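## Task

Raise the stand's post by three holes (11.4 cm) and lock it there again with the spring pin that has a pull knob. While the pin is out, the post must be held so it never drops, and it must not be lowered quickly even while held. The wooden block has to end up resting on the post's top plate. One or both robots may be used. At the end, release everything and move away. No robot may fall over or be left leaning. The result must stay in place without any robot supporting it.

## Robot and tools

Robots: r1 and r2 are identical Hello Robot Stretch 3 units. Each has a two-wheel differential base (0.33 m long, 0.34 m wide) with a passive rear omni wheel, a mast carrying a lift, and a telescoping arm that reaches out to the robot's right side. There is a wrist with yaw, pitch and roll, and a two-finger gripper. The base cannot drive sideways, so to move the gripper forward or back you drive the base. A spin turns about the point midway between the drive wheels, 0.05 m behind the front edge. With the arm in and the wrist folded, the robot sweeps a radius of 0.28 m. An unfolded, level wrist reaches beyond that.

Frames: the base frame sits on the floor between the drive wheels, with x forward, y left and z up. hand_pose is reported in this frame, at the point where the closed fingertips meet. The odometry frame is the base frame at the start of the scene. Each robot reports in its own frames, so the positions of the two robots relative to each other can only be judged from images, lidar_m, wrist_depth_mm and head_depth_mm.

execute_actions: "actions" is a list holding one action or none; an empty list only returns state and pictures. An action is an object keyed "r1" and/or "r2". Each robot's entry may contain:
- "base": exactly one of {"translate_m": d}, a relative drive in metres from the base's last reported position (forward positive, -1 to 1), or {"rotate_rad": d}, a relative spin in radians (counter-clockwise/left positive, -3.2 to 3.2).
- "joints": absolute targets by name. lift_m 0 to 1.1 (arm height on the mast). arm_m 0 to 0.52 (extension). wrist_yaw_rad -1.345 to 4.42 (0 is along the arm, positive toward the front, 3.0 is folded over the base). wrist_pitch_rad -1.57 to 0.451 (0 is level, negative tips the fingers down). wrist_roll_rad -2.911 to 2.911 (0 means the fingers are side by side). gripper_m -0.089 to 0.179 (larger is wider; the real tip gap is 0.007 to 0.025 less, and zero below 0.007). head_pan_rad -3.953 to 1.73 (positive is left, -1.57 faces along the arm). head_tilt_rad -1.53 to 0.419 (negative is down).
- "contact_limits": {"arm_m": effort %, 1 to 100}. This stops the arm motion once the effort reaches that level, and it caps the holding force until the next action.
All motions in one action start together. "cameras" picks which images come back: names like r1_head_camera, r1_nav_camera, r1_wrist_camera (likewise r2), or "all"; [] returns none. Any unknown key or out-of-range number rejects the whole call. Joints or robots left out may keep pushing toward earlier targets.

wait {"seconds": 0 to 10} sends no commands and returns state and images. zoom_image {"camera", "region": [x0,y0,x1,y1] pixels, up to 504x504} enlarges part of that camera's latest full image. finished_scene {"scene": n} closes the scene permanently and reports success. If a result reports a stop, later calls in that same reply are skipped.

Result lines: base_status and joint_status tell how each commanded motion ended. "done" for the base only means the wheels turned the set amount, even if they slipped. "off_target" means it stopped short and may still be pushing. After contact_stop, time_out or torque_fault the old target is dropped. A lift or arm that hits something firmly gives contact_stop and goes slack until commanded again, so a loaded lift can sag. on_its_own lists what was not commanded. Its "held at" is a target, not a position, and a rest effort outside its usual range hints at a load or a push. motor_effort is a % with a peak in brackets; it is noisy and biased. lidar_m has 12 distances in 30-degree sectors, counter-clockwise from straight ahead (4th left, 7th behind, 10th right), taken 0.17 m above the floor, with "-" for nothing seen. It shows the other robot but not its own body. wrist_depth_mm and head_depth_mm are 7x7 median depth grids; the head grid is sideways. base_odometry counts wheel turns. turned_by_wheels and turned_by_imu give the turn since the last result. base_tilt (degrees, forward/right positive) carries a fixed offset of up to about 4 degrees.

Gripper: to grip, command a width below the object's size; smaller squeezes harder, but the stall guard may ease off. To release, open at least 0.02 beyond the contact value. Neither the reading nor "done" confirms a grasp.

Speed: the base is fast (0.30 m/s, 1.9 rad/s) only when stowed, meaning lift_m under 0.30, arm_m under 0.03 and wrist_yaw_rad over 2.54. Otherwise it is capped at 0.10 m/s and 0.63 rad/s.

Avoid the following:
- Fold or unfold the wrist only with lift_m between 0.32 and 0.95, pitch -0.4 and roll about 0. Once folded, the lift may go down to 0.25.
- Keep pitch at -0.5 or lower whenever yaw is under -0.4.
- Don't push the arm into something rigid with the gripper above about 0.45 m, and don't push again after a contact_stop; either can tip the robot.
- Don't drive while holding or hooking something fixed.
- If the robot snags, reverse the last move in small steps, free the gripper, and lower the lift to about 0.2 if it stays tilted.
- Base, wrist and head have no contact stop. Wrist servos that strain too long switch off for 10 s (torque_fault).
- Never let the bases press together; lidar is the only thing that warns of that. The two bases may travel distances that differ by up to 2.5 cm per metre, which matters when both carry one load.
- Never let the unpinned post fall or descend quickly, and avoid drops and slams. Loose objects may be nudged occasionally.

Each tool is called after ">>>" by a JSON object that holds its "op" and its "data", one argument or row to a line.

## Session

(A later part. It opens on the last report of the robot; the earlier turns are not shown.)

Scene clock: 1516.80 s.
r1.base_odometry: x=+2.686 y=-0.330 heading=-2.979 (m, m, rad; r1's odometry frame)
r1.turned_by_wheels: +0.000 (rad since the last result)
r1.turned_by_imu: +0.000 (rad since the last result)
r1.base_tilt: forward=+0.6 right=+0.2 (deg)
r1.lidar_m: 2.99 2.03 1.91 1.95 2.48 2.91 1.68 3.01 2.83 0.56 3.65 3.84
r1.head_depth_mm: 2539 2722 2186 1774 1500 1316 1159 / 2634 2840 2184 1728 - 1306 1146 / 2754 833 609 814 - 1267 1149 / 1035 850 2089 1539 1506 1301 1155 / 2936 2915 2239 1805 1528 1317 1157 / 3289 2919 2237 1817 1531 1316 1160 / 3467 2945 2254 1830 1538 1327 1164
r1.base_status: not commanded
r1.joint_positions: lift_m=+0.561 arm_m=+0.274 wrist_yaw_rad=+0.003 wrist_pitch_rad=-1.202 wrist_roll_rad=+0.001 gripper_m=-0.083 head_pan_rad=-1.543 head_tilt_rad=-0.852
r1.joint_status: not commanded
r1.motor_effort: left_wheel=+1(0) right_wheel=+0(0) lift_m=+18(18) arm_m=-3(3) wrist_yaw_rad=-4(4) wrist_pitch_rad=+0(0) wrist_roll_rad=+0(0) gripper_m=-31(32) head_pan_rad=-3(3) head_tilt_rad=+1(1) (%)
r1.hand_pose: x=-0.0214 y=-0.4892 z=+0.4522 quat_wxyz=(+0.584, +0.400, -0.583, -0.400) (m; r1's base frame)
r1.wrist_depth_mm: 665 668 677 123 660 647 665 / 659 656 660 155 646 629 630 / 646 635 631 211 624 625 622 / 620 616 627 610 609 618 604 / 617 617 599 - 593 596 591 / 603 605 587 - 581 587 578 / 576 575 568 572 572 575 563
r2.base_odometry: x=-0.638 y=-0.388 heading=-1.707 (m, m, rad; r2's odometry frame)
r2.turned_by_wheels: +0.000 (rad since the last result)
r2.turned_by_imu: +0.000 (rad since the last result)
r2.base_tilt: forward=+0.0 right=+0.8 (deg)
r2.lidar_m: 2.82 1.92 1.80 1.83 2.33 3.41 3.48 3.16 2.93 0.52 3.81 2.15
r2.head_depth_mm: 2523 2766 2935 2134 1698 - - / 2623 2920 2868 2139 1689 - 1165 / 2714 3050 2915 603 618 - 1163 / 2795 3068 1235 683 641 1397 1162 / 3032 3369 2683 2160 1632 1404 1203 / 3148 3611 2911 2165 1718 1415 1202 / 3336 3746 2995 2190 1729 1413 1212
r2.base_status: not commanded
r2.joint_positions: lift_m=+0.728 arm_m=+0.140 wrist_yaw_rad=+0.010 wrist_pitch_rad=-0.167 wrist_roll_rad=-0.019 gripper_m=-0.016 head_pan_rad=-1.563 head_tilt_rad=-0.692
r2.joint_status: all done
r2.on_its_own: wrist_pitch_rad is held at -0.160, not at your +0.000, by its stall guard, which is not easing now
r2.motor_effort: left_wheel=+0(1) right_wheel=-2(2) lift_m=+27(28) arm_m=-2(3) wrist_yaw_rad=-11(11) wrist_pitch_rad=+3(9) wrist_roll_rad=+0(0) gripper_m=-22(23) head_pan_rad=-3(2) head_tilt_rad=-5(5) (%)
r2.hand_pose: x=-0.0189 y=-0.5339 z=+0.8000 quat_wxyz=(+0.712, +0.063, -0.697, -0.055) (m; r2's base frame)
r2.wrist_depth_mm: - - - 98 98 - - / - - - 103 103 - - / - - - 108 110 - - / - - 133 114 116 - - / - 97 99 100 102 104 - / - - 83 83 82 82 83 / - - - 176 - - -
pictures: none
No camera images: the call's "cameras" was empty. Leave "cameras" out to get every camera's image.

>>> {"op": "execute_actions", "data": {
  "actions": [
    {"r1": {"joints": {"gripper_m": 0.045}}, "r2": {"joints": {"lift_m": 0.690, "wrist_pitch_rad": 0.0}}}
  ],
  "cameras": []
}}

>>> {"op": "execute_actions", "data": {
  "actions": [
    {"r1": {"joints": {"arm_m": 0.334}, "contact_limits": {"arm_m": 12}}, "r2": {"joints": {"gripper_m": 0.05}}}
  ],
  "cameras": []
}}

>>> {"op": "execute_actions", "data": {
  "actions": [
    {"r2": {"joints": {"gripper_m": -0.02}}}
  ],
  "cameras": []
}}

>>> {"op": "execute_actions", "data": {
  "actions": [
    {"r2": {"joints": {"lift_m": 0.717}}}
  ],
  "cameras": ["r1_wrist_camera"]
}}

Scene clock: 1555.17 s.
r1.base_odometry: x=+2.686 y=-0.330 heading=-2.979 (m, m, rad; r1's odometry frame)
r1.turned_by_wheels: +0.000 (rad since the last result)
r1.turned_by_imu: +0.000 (rad since the last result)
r1.base_tilt: forward=+0.6 right=+0.3 (deg)
r1.lidar_m: 3.03 2.02 1.91 1.94 2.48 2.90 1.68 3.04 2.83 0.56 3.65 3.83
r1.head_depth_mm: 2525 2709 2179 1781 1500 1318 1160 / 2642 2831 2185 1740 - 1304 1141 / 2723 2725 608 812 - 1268 1145 / 1074 880 2097 1538 1506 1306 1156 / 2950 2917 2225 1808 1531 1316 1153 / 3263 2952 2238 1829 1532 1321 1163 / 3467 2941 2267 1826 1540 1318 1165
r1.base_status: not commanded
r1.joint_positions: lift_m=+0.561 arm_m=+0.274 wrist_yaw_rad=+0.003 wrist_pitch_rad=-1.202 wrist_roll_rad=+0.001 gripper_m=+0.045 head_pan_rad=-1.543 head_tilt_rad=-0.852
r1.joint_status: all done
r1.motor_effort: left_wheel=+1(1) right_wheel=-1(1) lift_m=+19(19) arm_m=-3(3) wrist_yaw_rad=-4(3) wrist_pitch_rad=+1(0) wrist_roll_rad=+0(0) gripper_m=+0(80) head_pan_rad=-3(3) head_tilt_rad=+0(0) (%)
r1.hand_pose: x=-0.0214 y=-0.4892 z=+0.4522 quat_wxyz=(+0.584, +0.400, -0.583, -0.400) (m; r1's base frame)
r1.wrist_depth_mm: 695 668 665 124 651 652 660 / 652 654 653 155 653 643 651 / 638 643 645 210 628 625 614 / 625 634 608 609 618 627 610 / 615 607 595 598 603 613 596 / 579 583 587 578 - 578 577 / 574 572 569 568 574 570 569
r2.base_odometry: x=-0.638 y=-0.388 heading=-1.707 (m, m, rad; r2's odometry frame)
r2.turned_by_wheels: +0.000 (rad since the last result)
r2.turned_by_imu: -0.003 (rad since the last result)
r2.base_tilt: forward=+0.1 right=+0.7 (deg)
r2.lidar_m: 2.82 1.92 1.80 1.83 2.34 3.42 3.50 3.15 2.93 0.52 3.83 2.15
r2.head_depth_mm: 2540 2754 2876 2144 1690 1426 - / 2610 2944 2888 2137 1643 - 1144 / 2737 3025 2879 606 635 - 1134 / 2801 3131 1229 686 641 1405 1170 / 3007 3384 2684 2175 1624 1405 1199 / 3134 3630 2996 2164 1717 1419 1202 / 3327 3813 3012 2188 1714 1426 1215
r2.base_status: not commanded
r2.joint_positions: lift_m=+0.690 arm_m=+0.140 wrist_yaw_rad=+0.010 wrist_pitch_rad=-0.017 wrist_roll_rad=-0.019 gripper_m=-0.016 head_pan_rad=-1.563 head_tilt_rad=-0.692
r2.joint_status: all done
r2.motor_effort: left_wheel=+0(0) right_wheel=-1(2) lift_m=+15(24) arm_m=+2(2) wrist_yaw_rad=-10(11) wrist_pitch_rad=+6(38) wrist_roll_rad=+0(0) gripper_m=-21(23) head_pan_rad=-3(3) head_tilt_rad=-6(5) (%)
r2.hand_pose: x=-0.0188 y=-0.5405 z=+0.8007 quat_wxyz=(+0.714, +0.010, -0.700, -0.003) (m; r2's base frame)
r2.wrist_depth_mm: - - - 108 108 - - / - - - 111 112 - - / - - - 114 115 - - / - - 122 117 117 - - / - 82 84 86 81 84 86 / - - - 153 - - - / - - - 161 - - -
pictures: none
No camera images: the call's "cameras" was empty. Leave "cameras" out to get every camera's image.

Scene clock: 1556.77 s.
r1.base_odometry: x=+2.686 y=-0.330 heading=-2.979 (m, m, rad; r1's odometry frame)
r1.turned_by_wheels: +0.000 (rad since the last result)
r1.turned_by_imu: +0.000 (rad since the last result)
r1.base_tilt: forward=+0.6 right=+0.3 (deg)
r1.lidar_m: 3.00 2.03 1.91 1.94 2.48 2.90 1.68 3.04 2.83 0.56 3.67 3.84
r1.head_depth_mm: 2520 2703 2171 1777 1502 1319 1156 / 2657 2830 2186 1788 - 1302 1144 / 2731 2751 609 756 1425 1262 1151 / 1073 881 2090 1536 1507 1301 1151 / 2954 2912 2225 1807 1538 1318 1151 / 3257 2956 2253 1812 1535 1324 1159 / 3453 2972 2259 1830 1536 1327 1166
r1.base_status: not commanded
r1.joint_positions: lift_m=+0.561 arm_m=+0.334 wrist_yaw_rad=+0.002 wrist_pitch_rad=-1.202 wrist_roll_rad=+0.001 gripper_m=+0.045 head_pan_rad=-1.543 head_tilt_rad=-0.852
r1.joint_status: all done
r1.motor_effort: left_wheel=+1(1) right_wheel=-1(1) lift_m=+19(19) arm_m=+4(4) wrist_yaw_rad=-3(4) wrist_pitch_rad=+1(1) wrist_roll_rad=+0(0) gripper_m=+0(0) head_pan_rad=-3(3) head_tilt_rad=+0(0) (%)
r1.contact_limits: arm_m 12 (drawing in: default 26, maximum 43; extending or still: default 36, maximum 59)
r1.hand_pose: x=-0.0215 y=-0.5485 z=+0.4521 quat_wxyz=(+0.583, +0.400, -0.583, -0.400) (m; r1's base frame)
r1.wrist_depth_mm: 672 680 - - 667 665 658 / 653 661 53 51 644 636 644 / 638 634 632 67 634 621 624 / 633 604 608 115 607 611 601 / 610 601 605 546 596 597 601 / 594 581 597 576 - 567 588 / 586 563 564 568 569 555 571
r2.base_odometry: x=-0.638 y=-0.388 heading=-1.707 (m, m, rad; r2's odometry frame)
r2.turned_by_wheels: +0.000 (rad since the last result)
r2.turned_by_imu: -0.001 (rad since the last result)
r2.base_tilt: forward=+0.0 right=+0.8 (deg)
r2.lidar_m: 2.82 1.92 1.80 1.83 2.34 3.42 3.47 3.13 2.93 0.52 3.85 2.16
r2.head_depth_mm: 2501 2740 2922 2144 1677 1435 - / 2643 2918 2908 2132 1638 - 1143 / 2719 3099 2917 605 633 - 1141 / 2754 3146 1234 691 641 1395 1176 / 3018 3360 2708 2164 1629 1402 1195 / 3159 3644 2954 2186 1725 1398 1206 / 3341 3803 3012 2182 1729 1415 1202
r2.base_status: not commanded
r2.joint_positions: lift_m=+0.690 arm_m=+0.140 wrist_yaw_rad=+0.002 wrist_pitch_rad=-0.016 wrist_roll_rad=-0.019 gripper_m=+0.050 head_pan_rad=-1.563 head_tilt_rad=-0.692
r2.joint_status: all done
r2.motor_effort: left_wheel=-1(1) right_wheel=+1(1) lift_m=+16(16) arm_m=+3(2) wrist_yaw_rad=-3(11) wrist_pitch_rad=+6(6) wrist_roll_rad=+0(0) gripper_m=+0(87) head_pan_rad=-3(3) head_tilt_rad=-5(5) (%)
r2.hand_pose: x=-0.0209 y=-0.5405 z=+0.8007 quat_wxyz=(+0.714, +0.007, -0.700, -0.005) (m; r2's base frame)
r2.wrist_depth_mm: - - - 107 107 - - / - - - 109 110 - - / - - - 113 - - - / - - 121 116 116 - - / - 81 83 80 80 83 86 / - - - 152 - - - / - - - 158 - - -
pictures: none
No camera images: the call's "cameras" was empty. Leave "cameras" out to get every camera's image.

Scene clock: 1557.97 s.
r1.base_odometry: x=+2.686 y=-0.330 heading=-2.979 (m, m, rad; r1's odometry frame)
r1.turned_by_wheels: +0.000 (rad since the last result)
r1.turned_by_imu: +0.000 (rad since the last result)
r1.base_tilt: forward=+0.6 right=+0.3 (deg)
r1.lidar_m: 3.01 2.03 1.91 1.94 2.47 2.91 1.68 3.04 2.83 0.56 3.65 3.83
r1.head_depth_mm: 2560 2731 2177 1777 1499 1315 1160 / 2651 2815 2182 1779 - 1303 1144 / 2724 2729 610 757 1412 1261 1147 / 1071 880 2075 1534 1508 1302 1150 / 2984 2908 2222 1811 1524 1319 1154 / 3306 2922 2250 1824 1533 1321 1162 / 3463 2959 2260 1824 1543 1322 1161
r1.base_status: not commanded
r1.joint_positions: lift_m=+0.561 arm_m=+0.334 wrist_yaw_rad=+0.002 wrist_pitch_rad=-1.202 wrist_roll_rad=+0.001 gripper_m=+0.045 head_pan_rad=-1.543 head_tilt_rad=-0.852
r1.joint_status: not commanded
r1.motor_effort: left_wheel=+0(1) right_wheel=-1(0) lift_m=+19(19) arm_m=+4(4) wrist_yaw_rad=-4(3) wrist_pitch_rad=+0(1) wrist_roll_rad=+0(0) gripper_m=+0(0) head_pan_rad=-3(3) head_tilt_rad=+1(0) (%)
r1.hand_pose: x=-0.0215 y=-0.5485 z=+0.4521 quat_wxyz=(+0.583, +0.400, -0.583, -0.400) (m; r1's base frame)
r1.wrist_depth_mm: 666 683 - - 651 655 657 / 650 657 53 51 641 644 625 / 655 654 616 67 626 618 614 / 623 623 618 115 625 621 600 / 607 603 615 552 594 587 599 / 608 588 591 585 - 566 592 / 581 573 580 562 566 555 566
r2.base_odometry: x=-0.638 y=-0.388 heading=-1.707 (m, m, rad; r2's odometry frame)
r2.turned_by_wheels: +0.000 (rad since the last result)
r2.turned_by_imu: +0.000 (rad since the last result)
r2.base_tilt: forward=+0.1 right=+0.8 (deg)
r2.lidar_m: 2.82 1.92 1.80 1.83 2.34 3.42 3.48 3.14 2.92 0.52 3.82 2.16
r2.head_depth_mm: 2501 2755 2897 2103 1687 1422 - / 2635 2915 2915 2133 1647 - 1139 / 2732 3100 2949 605 631 - 1137 / 2777 3105 1237 688 641 1399 1169 / 2994 3385 2667 2158 1637 1405 1194 / 3214 3599 2976 2180 1716 1417 1198 / 3328 3892 2977 2181 1705 1420 1207
r2.base_status: not commanded
r2.joint_positions: lift_m=+0.690 arm_m=+0.140 wrist_yaw_rad=+0.010 wrist_pitch_rad=-0.017 wrist_roll_rad=-0.019 gripper_m=-0.019 head_pan_rad=-1.563 head_tilt_rad=-0.692
r2.joint_status: all done
r2.motor_effort: left_wheel=-1(1) right_wheel=-2(1) lift_m=+17(17) arm_m=-2(2) wrist_yaw_rad=-10(10) wrist_pitch_rad=+6(6) wrist_roll_rad=+0(0) gripper_m=-25(100) head_pan_rad=-2(2) head_tilt_rad=-6(5) (%)
r2.hand_pose: x=-0.0189 y=-0.5410 z=+0.8006 quat_wxyz=(+0.714, +0.010, -0.700, -0.003) (m; r2's base frame)
r2.wrist_depth_mm: - - - 105 105 - - / - - - 108 108 - - / - - - 111 111 - - / - - 120 114 114 - - / - 81 82 78 80 83 86 / - - - 149 - - - / - - - 156 - - -
pictures: none
No camera images: the call's "cameras" was empty. Leave "cameras" out to get every camera's image.

Scene clock: 1559.00 s.
r1.base_odometry: x=+2.686 y=-0.330 heading=-2.979 (m, m, rad; r1's odometry frame)
r1.turned_by_wheels: +0.000 (rad since the last result)
r1.turned_by_imu: +0.000 (rad since the last result)
r1.base_tilt: forward=+0.6 right=+0.3 (deg)
r1.lidar_m: 3.00 2.03 1.91 1.95 2.48 2.91 1.68 3.04 2.83 0.56 3.66 3.84
r1.head_depth_mm: 2528 2700 2186 1773 1499 1317 1157 / 2644 2842 2183 1777 - 1302 1147 / 2715 824 610 757 1415 1265 1152 / 1050 859 2084 1529 1507 1301 1153 / 2951 2912 2230 1811 1522 1316 1155 / 3243 2924 2233 1824 1534 1321 1155 / 3427 2956 2254 1837 1533 1326 1158
r1.base_status: not commanded
r1.joint_positions: lift_m=+0.561 arm_m=+0.334 wrist_yaw_rad=+0.002 wrist_pitch_rad=-1.202 wrist_roll_rad=+0.001 gripper_m=+0.045 head_pan_rad=-1.543 head_tilt_rad=-0.852
r1.joint_status: not commanded
r1.motor_effort: left_wheel=+1(1) right_wheel=-1(1) lift_m=+19(19) arm_m=+4(4) wrist_yaw_rad=-3(3) wrist_pitch_rad=+1(1) wrist_roll_rad=+0(0) gripper_m=+0(0) head_pan_rad=-3(3) head_tilt_rad=+0(1) (%)
r1.hand_pose: x=-0.0215 y=-0.5485 z=+0.4521 quat_wxyz=(+0.583, +0.400, -0.583, -0.400) (m; r1's base frame)
r1.wrist_depth_mm: 674 687 - - 652 648 649 / 655 658 53 51 640 640 640 / 622 645 637 67 634 621 612 / 618 616 624 115 616 605 600 / 613 595 605 546 597 599 594 / 602 595 587 579 - 574 576 / 580 580 564 572 568 568 565
r2.base_odometry: x=-0.638 y=-0.388 heading=-1.707 (m, m, rad; r2's odometry frame)
r2.turned_by_wheels: +0.000 (rad since the last result)
r2.turned_by_imu: +0.000 (rad since the last result)
r2.base_tilt: forward=+0.0 right=+0.8 (deg)
r2.lidar_m: 2.82 1.92 1.80 1.83 2.35 3.42 3.48 3.14 2.93 0.52 3.82 2.16
r2.head_depth_mm: 2500 2775 2833 2116 1699 1435 - / 2645 2895 2916 2129 1681 - 1140 / 2766 3080 2916 605 618 - 1164 / 2756 3065 1227 685 641 1385 1168 / 3053 3401 2675 2157 1628 1401 1194 / 3148 3639 2943 2193 1703 1406 1203 / 3375 3779 2974 2195 1721 1420 1209
r2.base_status: not commanded
r2.joint_positions: lift_m=+0.716 arm_m=+0.140 wrist_yaw_rad=+0.010 wrist_pitch_rad=-0.107 wrist_roll_rad=-0.019 gripper_m=-0.016 head_pan_rad=-1.563 head_tilt_rad=-0.692
r2.joint_status: all done
r2.on_its_own: wrist_pitch_rad is at rest, and its effort (+37) is outside its rest range (-20 to +32)
r2.motor_effort: left_wheel=+1(1) right_wheel=-2(2) lift_m=+33(35) arm_m=-2(3) wrist_yaw_rad=-11(10) wrist_pitch_rad=+37(38) wrist_roll_rad=+0(0) gripper_m=-23(25) head_pan_rad=-3(3) head_tilt_rad=-5(5) (%)
r2.hand_pose: x=-0.0189 y=-0.5375 z=+0.8037 quat_wxyz=(+0.713, +0.042, -0.699, -0.034) (m; r2's base frame)
r2.wrist_depth_mm: - - - 100 100 - - / - - - 104 104 - - / - - - 108 110 - - / - - 135 114 115 - - / - 94 96 98 100 102 - / - - 80 80 80 80 79 / - - - 166 - - -
pictures: r1_wrist_camera
Images, in order (width x height): r1_wrist_camera 644x364.

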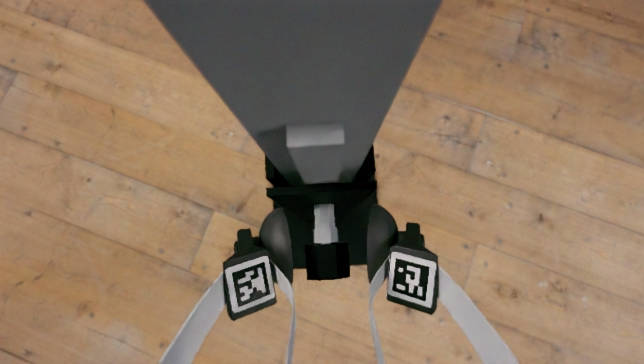

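>>> {"op": "execute_actions", "data": {
  "actions": [
    {"r1": {"joints": {"gripper_m": -0.089}}, "r2": {"joints": {"lift_m": 0.7195}}}
  ],
  "cameras": []
}}

>>> {"op": "execute_actions", "data": {
  "actions": [
    {"r1": {"joints": {"arm_m": 0.272}, "contact_limits": {"arm_m": 40}}}
  ],
  "cameras": ["r1_wrist_camera"]
}}

>>> {"op": "execute_actions", "data": {
  "actions": [
    {"r1": {"joints": {"gripper_m": -0.088}}, "r2": {"joints": {"lift_m": 0.729}}}
  ],
  "cameras": []
}}

Scene clock: 1569.43 s.
r1.base_odometry: x=+2.686 y=-0.330 heading=-2.979 (m, m, rad; r1's odometry frame)
r1.turned_by_wheels: +0.000 (rad since the last result)
r1.turned_by_imu: +0.000 (rad since the last result)
r1.base_tilt: forward=+0.6 right=+0.3 (deg)
r1.lidar_m: 3.01 2.02 1.91 1.94 2.47 2.90 1.68 3.05 2.83 0.56 3.64 3.83
r1.head_depth_mm: 2531 2715 2167 1771 1502 1321 1155 / 2674 2819 2185 1781 - 1304 1146 / 2745 835 610 754 1421 1261 1149 / 1050 854 2086 1528 1508 1300 1150 / 2942 2902 2226 1813 1528 1320 1155 / 3273 2955 2254 1824 1532 1317 1159 / 3448 2966 2250 1834 1537 1328 1166
r1.base_status: not commanded
r1.joint_positions: lift_m=+0.561 arm_m=+0.334 wrist_yaw_rad=+0.002 wrist_pitch_rad=-1.197 wrist_roll_rad=+0.001 gripper_m=-0.087 head_pan_rad=-1.543 head_tilt_rad=-0.852
r1.joint_status: all done
r1.motor_effort: left_wheel=+1(2) right_wheel=-2(2) lift_m=+23(24) arm_m=+2(4) wrist_yaw_rad=-3(3) wrist_pitch_rad=-2(2) wrist_roll_rad=+0(0) gripper_m=-41(100) head_pan_rad=-3(3) head_tilt_rad=+0(0) (%)
r1.hand_pose: x=-0.0215 y=-0.5500 z=+0.4523 quat_wxyz=(+0.584, +0.399, -0.584, -0.398) (m; r1's base frame)
r1.wrist_depth_mm: 691 683 - - 650 653 658 / 652 647 52 50 632 649 632 / 645 629 641 65 619 617 622 / 614 612 607 113 613 612 600 / 605 611 607 159 609 598 596 / 593 590 585 584 587 568 574 / 568 573 578 579 573 561 556
r2.base_odometry: x=-0.638 y=-0.388 heading=-1.707 (m, m, rad; r2's odometry frame)
r2.turned_by_wheels: +0.000 (rad since the last result)
r2.turned_by_imu: -0.001 (rad since the last result)
r2.base_tilt: forward=+0.0 right=+0.8 (deg)
r2.lidar_m: 2.83 1.93 1.80 1.83 2.35 3.41 3.49 3.14 2.92 0.52 3.84 2.16
r2.head_depth_mm: 2527 2779 2864 2126 1679 1445 - / 2619 2919 2892 2123 1688 - 1143 / 2743 3045 2934 605 619 - 1154 / 2749 3072 1239 684 641 1404 1158 / 2985 3430 2687 2151 1633 1414 1198 / 3248 3608 2995 2173 1716 1415 1202 / 3376 3775 2979 2146 1713 1423 1203
r2.base_status: not commanded
r2.joint_positions: lift_m=+0.719 arm_m=+0.140 wrist_yaw_rad=+0.010 wrist_pitch_rad=-0.113 wrist_roll_rad=-0.019 gripper_m=-0.016 head_pan_rad=-1.563 head_tilt_rad=-0.692
r2.joint_status: all done
r2.on_its_own: wrist_pitch_rad is at rest, and its effort (+39) is outside its rest range (-20 to +32)
r2.motor_effort: left_wheel=+0(1) right_wheel=-2(2) lift_m=+33(34) arm_m=-4(3) wrist_yaw_rad=-11(11) wrist_pitch_rad=+39(40) wrist_roll_rad=+0(0) gripper_m=-23(22) head_pan_rad=-2(3) head_tilt_rad=-5(5) (%)
r2.hand_pose: x=-0.0189 y=-0.5372 z=+0.8048 quat_wxyz=(+0.713, +0.044, -0.699, -0.036) (m; r2's base frame)
r2.wrist_depth_mm: - - - 100 100 - - / - - - 104 104 - - / - - - 109 110 - - / - - 135 114 115 - - / - 95 97 99 100 103 - / - - 81 81 80 79 80 / - - - 167 - - -
pictures: none
No camera images: the call's "cameras" was empty. Leave "cameras" out to get every camera's image.

Scene clock: 1571.57 s.
r1.base_odometry: x=+2.686 y=-0.330 heading=-2.979 (m, m, rad; r1's odometry frame)
r1.turned_by_wheels: +0.000 (rad since the last result)
r1.turned_by_imu: +0.000 (rad since the last result)
r1.base_tilt: forward=+0.6 right=+0.3 (deg)
r1.lidar_m: 3.02 2.03 1.91 1.94 2.47 2.90 1.68 3.04 2.83 0.56 3.61 3.83
r1.head_depth_mm: 2534 2721 2190 1775 1498 1325 1158 / 2654 2821 2178 1738 - 1306 1143 / 2771 836 610 813 - 1266 1148 / 1050 855 2092 1530 1501 1300 1151 / 2922 2898 2217 1816 1528 1313 1155 / 3297 2912 2261 1813 1529 1320 1161 / 3462 2946 2240 1830 1536 1327 1163
r1.base_status: not commanded
r1.joint_positions: lift_m=+0.561 arm_m=+0.272 wrist_yaw_rad=+0.003 wrist_pitch_rad=-1.202 wrist_roll_rad=+0.001 gripper_m=-0.077 head_pan_rad=-1.543 head_tilt_rad=-0.852
r1.joint_status: all done
r1.on_its_own: gripper_m is held at -0.078, not at your -0.089, by its stall guard, which is still easing
r1.motor_effort: left_wheel=+1(3) right_wheel=+0(4) lift_m=+18(24) arm_m=-3(10) wrist_yaw_rad=-4(8) wrist_pitch_rad=+0(62) wrist_roll_rad=+0(0) gripper_m=-28(41) head_pan_rad=-3(3) head_tilt_rad=+1(1) (%)
r1.contact_limits: arm_m 40 (drawing in: default 26, maximum 43; extending or still: default 36, maximum 59)
r1.hand_pose: x=-0.0214 y=-0.4872 z=+0.4522 quat_wxyz=(+0.584, +0.400, -0.583, -0.399) (m; r1's base frame)
r1.wrist_depth_mm: 676 677 659 125 658 665 690 / 658 666 648 158 636 654 626 / 648 638 625 215 630 620 613 / 640 629 616 606 612 612 618 / 615 618 608 - 596 605 592 / 609 592 590 - 577 574 574 / 579 570 576 569 565 558 554
r2.base_odometry: x=-0.638 y=-0.388 heading=-1.707 (m, m, rad; r2's odometry frame)
r2.turned_by_wheels: +0.000 (rad since the last result)
r2.turned_by_imu: -0.001 (rad since the last result)
r2.base_tilt: forward=+0.0 right=+0.8 (deg)
r2.lidar_m: 2.83 1.93 1.80 1.83 2.34 3.42 3.49 3.15 2.93 0.52 3.84 2.16
r2.head_depth_mm: 2517 2804 2889 2114 1687 1441 - / 2619 2945 2899 2121 1682 - 1142 / 2753 3081 2926 603 619 - 1154 / 2760 3118 1234 685 639 1396 1164 / 3027 3408 2679 2159 1644 1404 1199 / 3192 3672 2947 2175 1714 1410 1204 / 3411 3822 2981 2198 1712 1411 1208
r2.base_status: not commanded
r2.joint_positions: lift_m=+0.719 arm_m=+0.140 wrist_yaw_rad=+0.010 wrist_pitch_rad=-0.113 wrist_roll_rad=-0.019 gripper_m=-0.016 head_pan_rad=-1.563 head_tilt_rad=-0.692
r2.joint_status: not commanded
r2.on_its_own: wrist_pitch_rad is at rest, and its effort (+39) is outside its rest range (-20 to +32)
r2.motor_effort: left_wheel=+0(1) right_wheel=-2(2) lift_m=+33(33) arm_m=-3(3) wrist_yaw_rad=-11(11) wrist_pitch_rad=+39(40) wrist_roll_rad=+0(0) gripper_m=-23(24) head_pan_rad=-3(3) head_tilt_rad=-5(6) (%)
r2.hand_pose: x=-0.0189 y=-0.5372 z=+0.8048 quat_wxyz=(+0.713, +0.044, -0.699, -0.036) (m; r2's base frame)
r2.wrist_depth_mm: - - - 99 99 - - / - - - 104 104 - - / - - - 109 110 - - / - - 135 114 115 - - / - 95 96 99 101 103 - / - - 81 81 80 80 80 / - - - 168 - - -
pictures: r1_wrist_camera
Images, in order (width x height): r1_wrist_camera 644x364.

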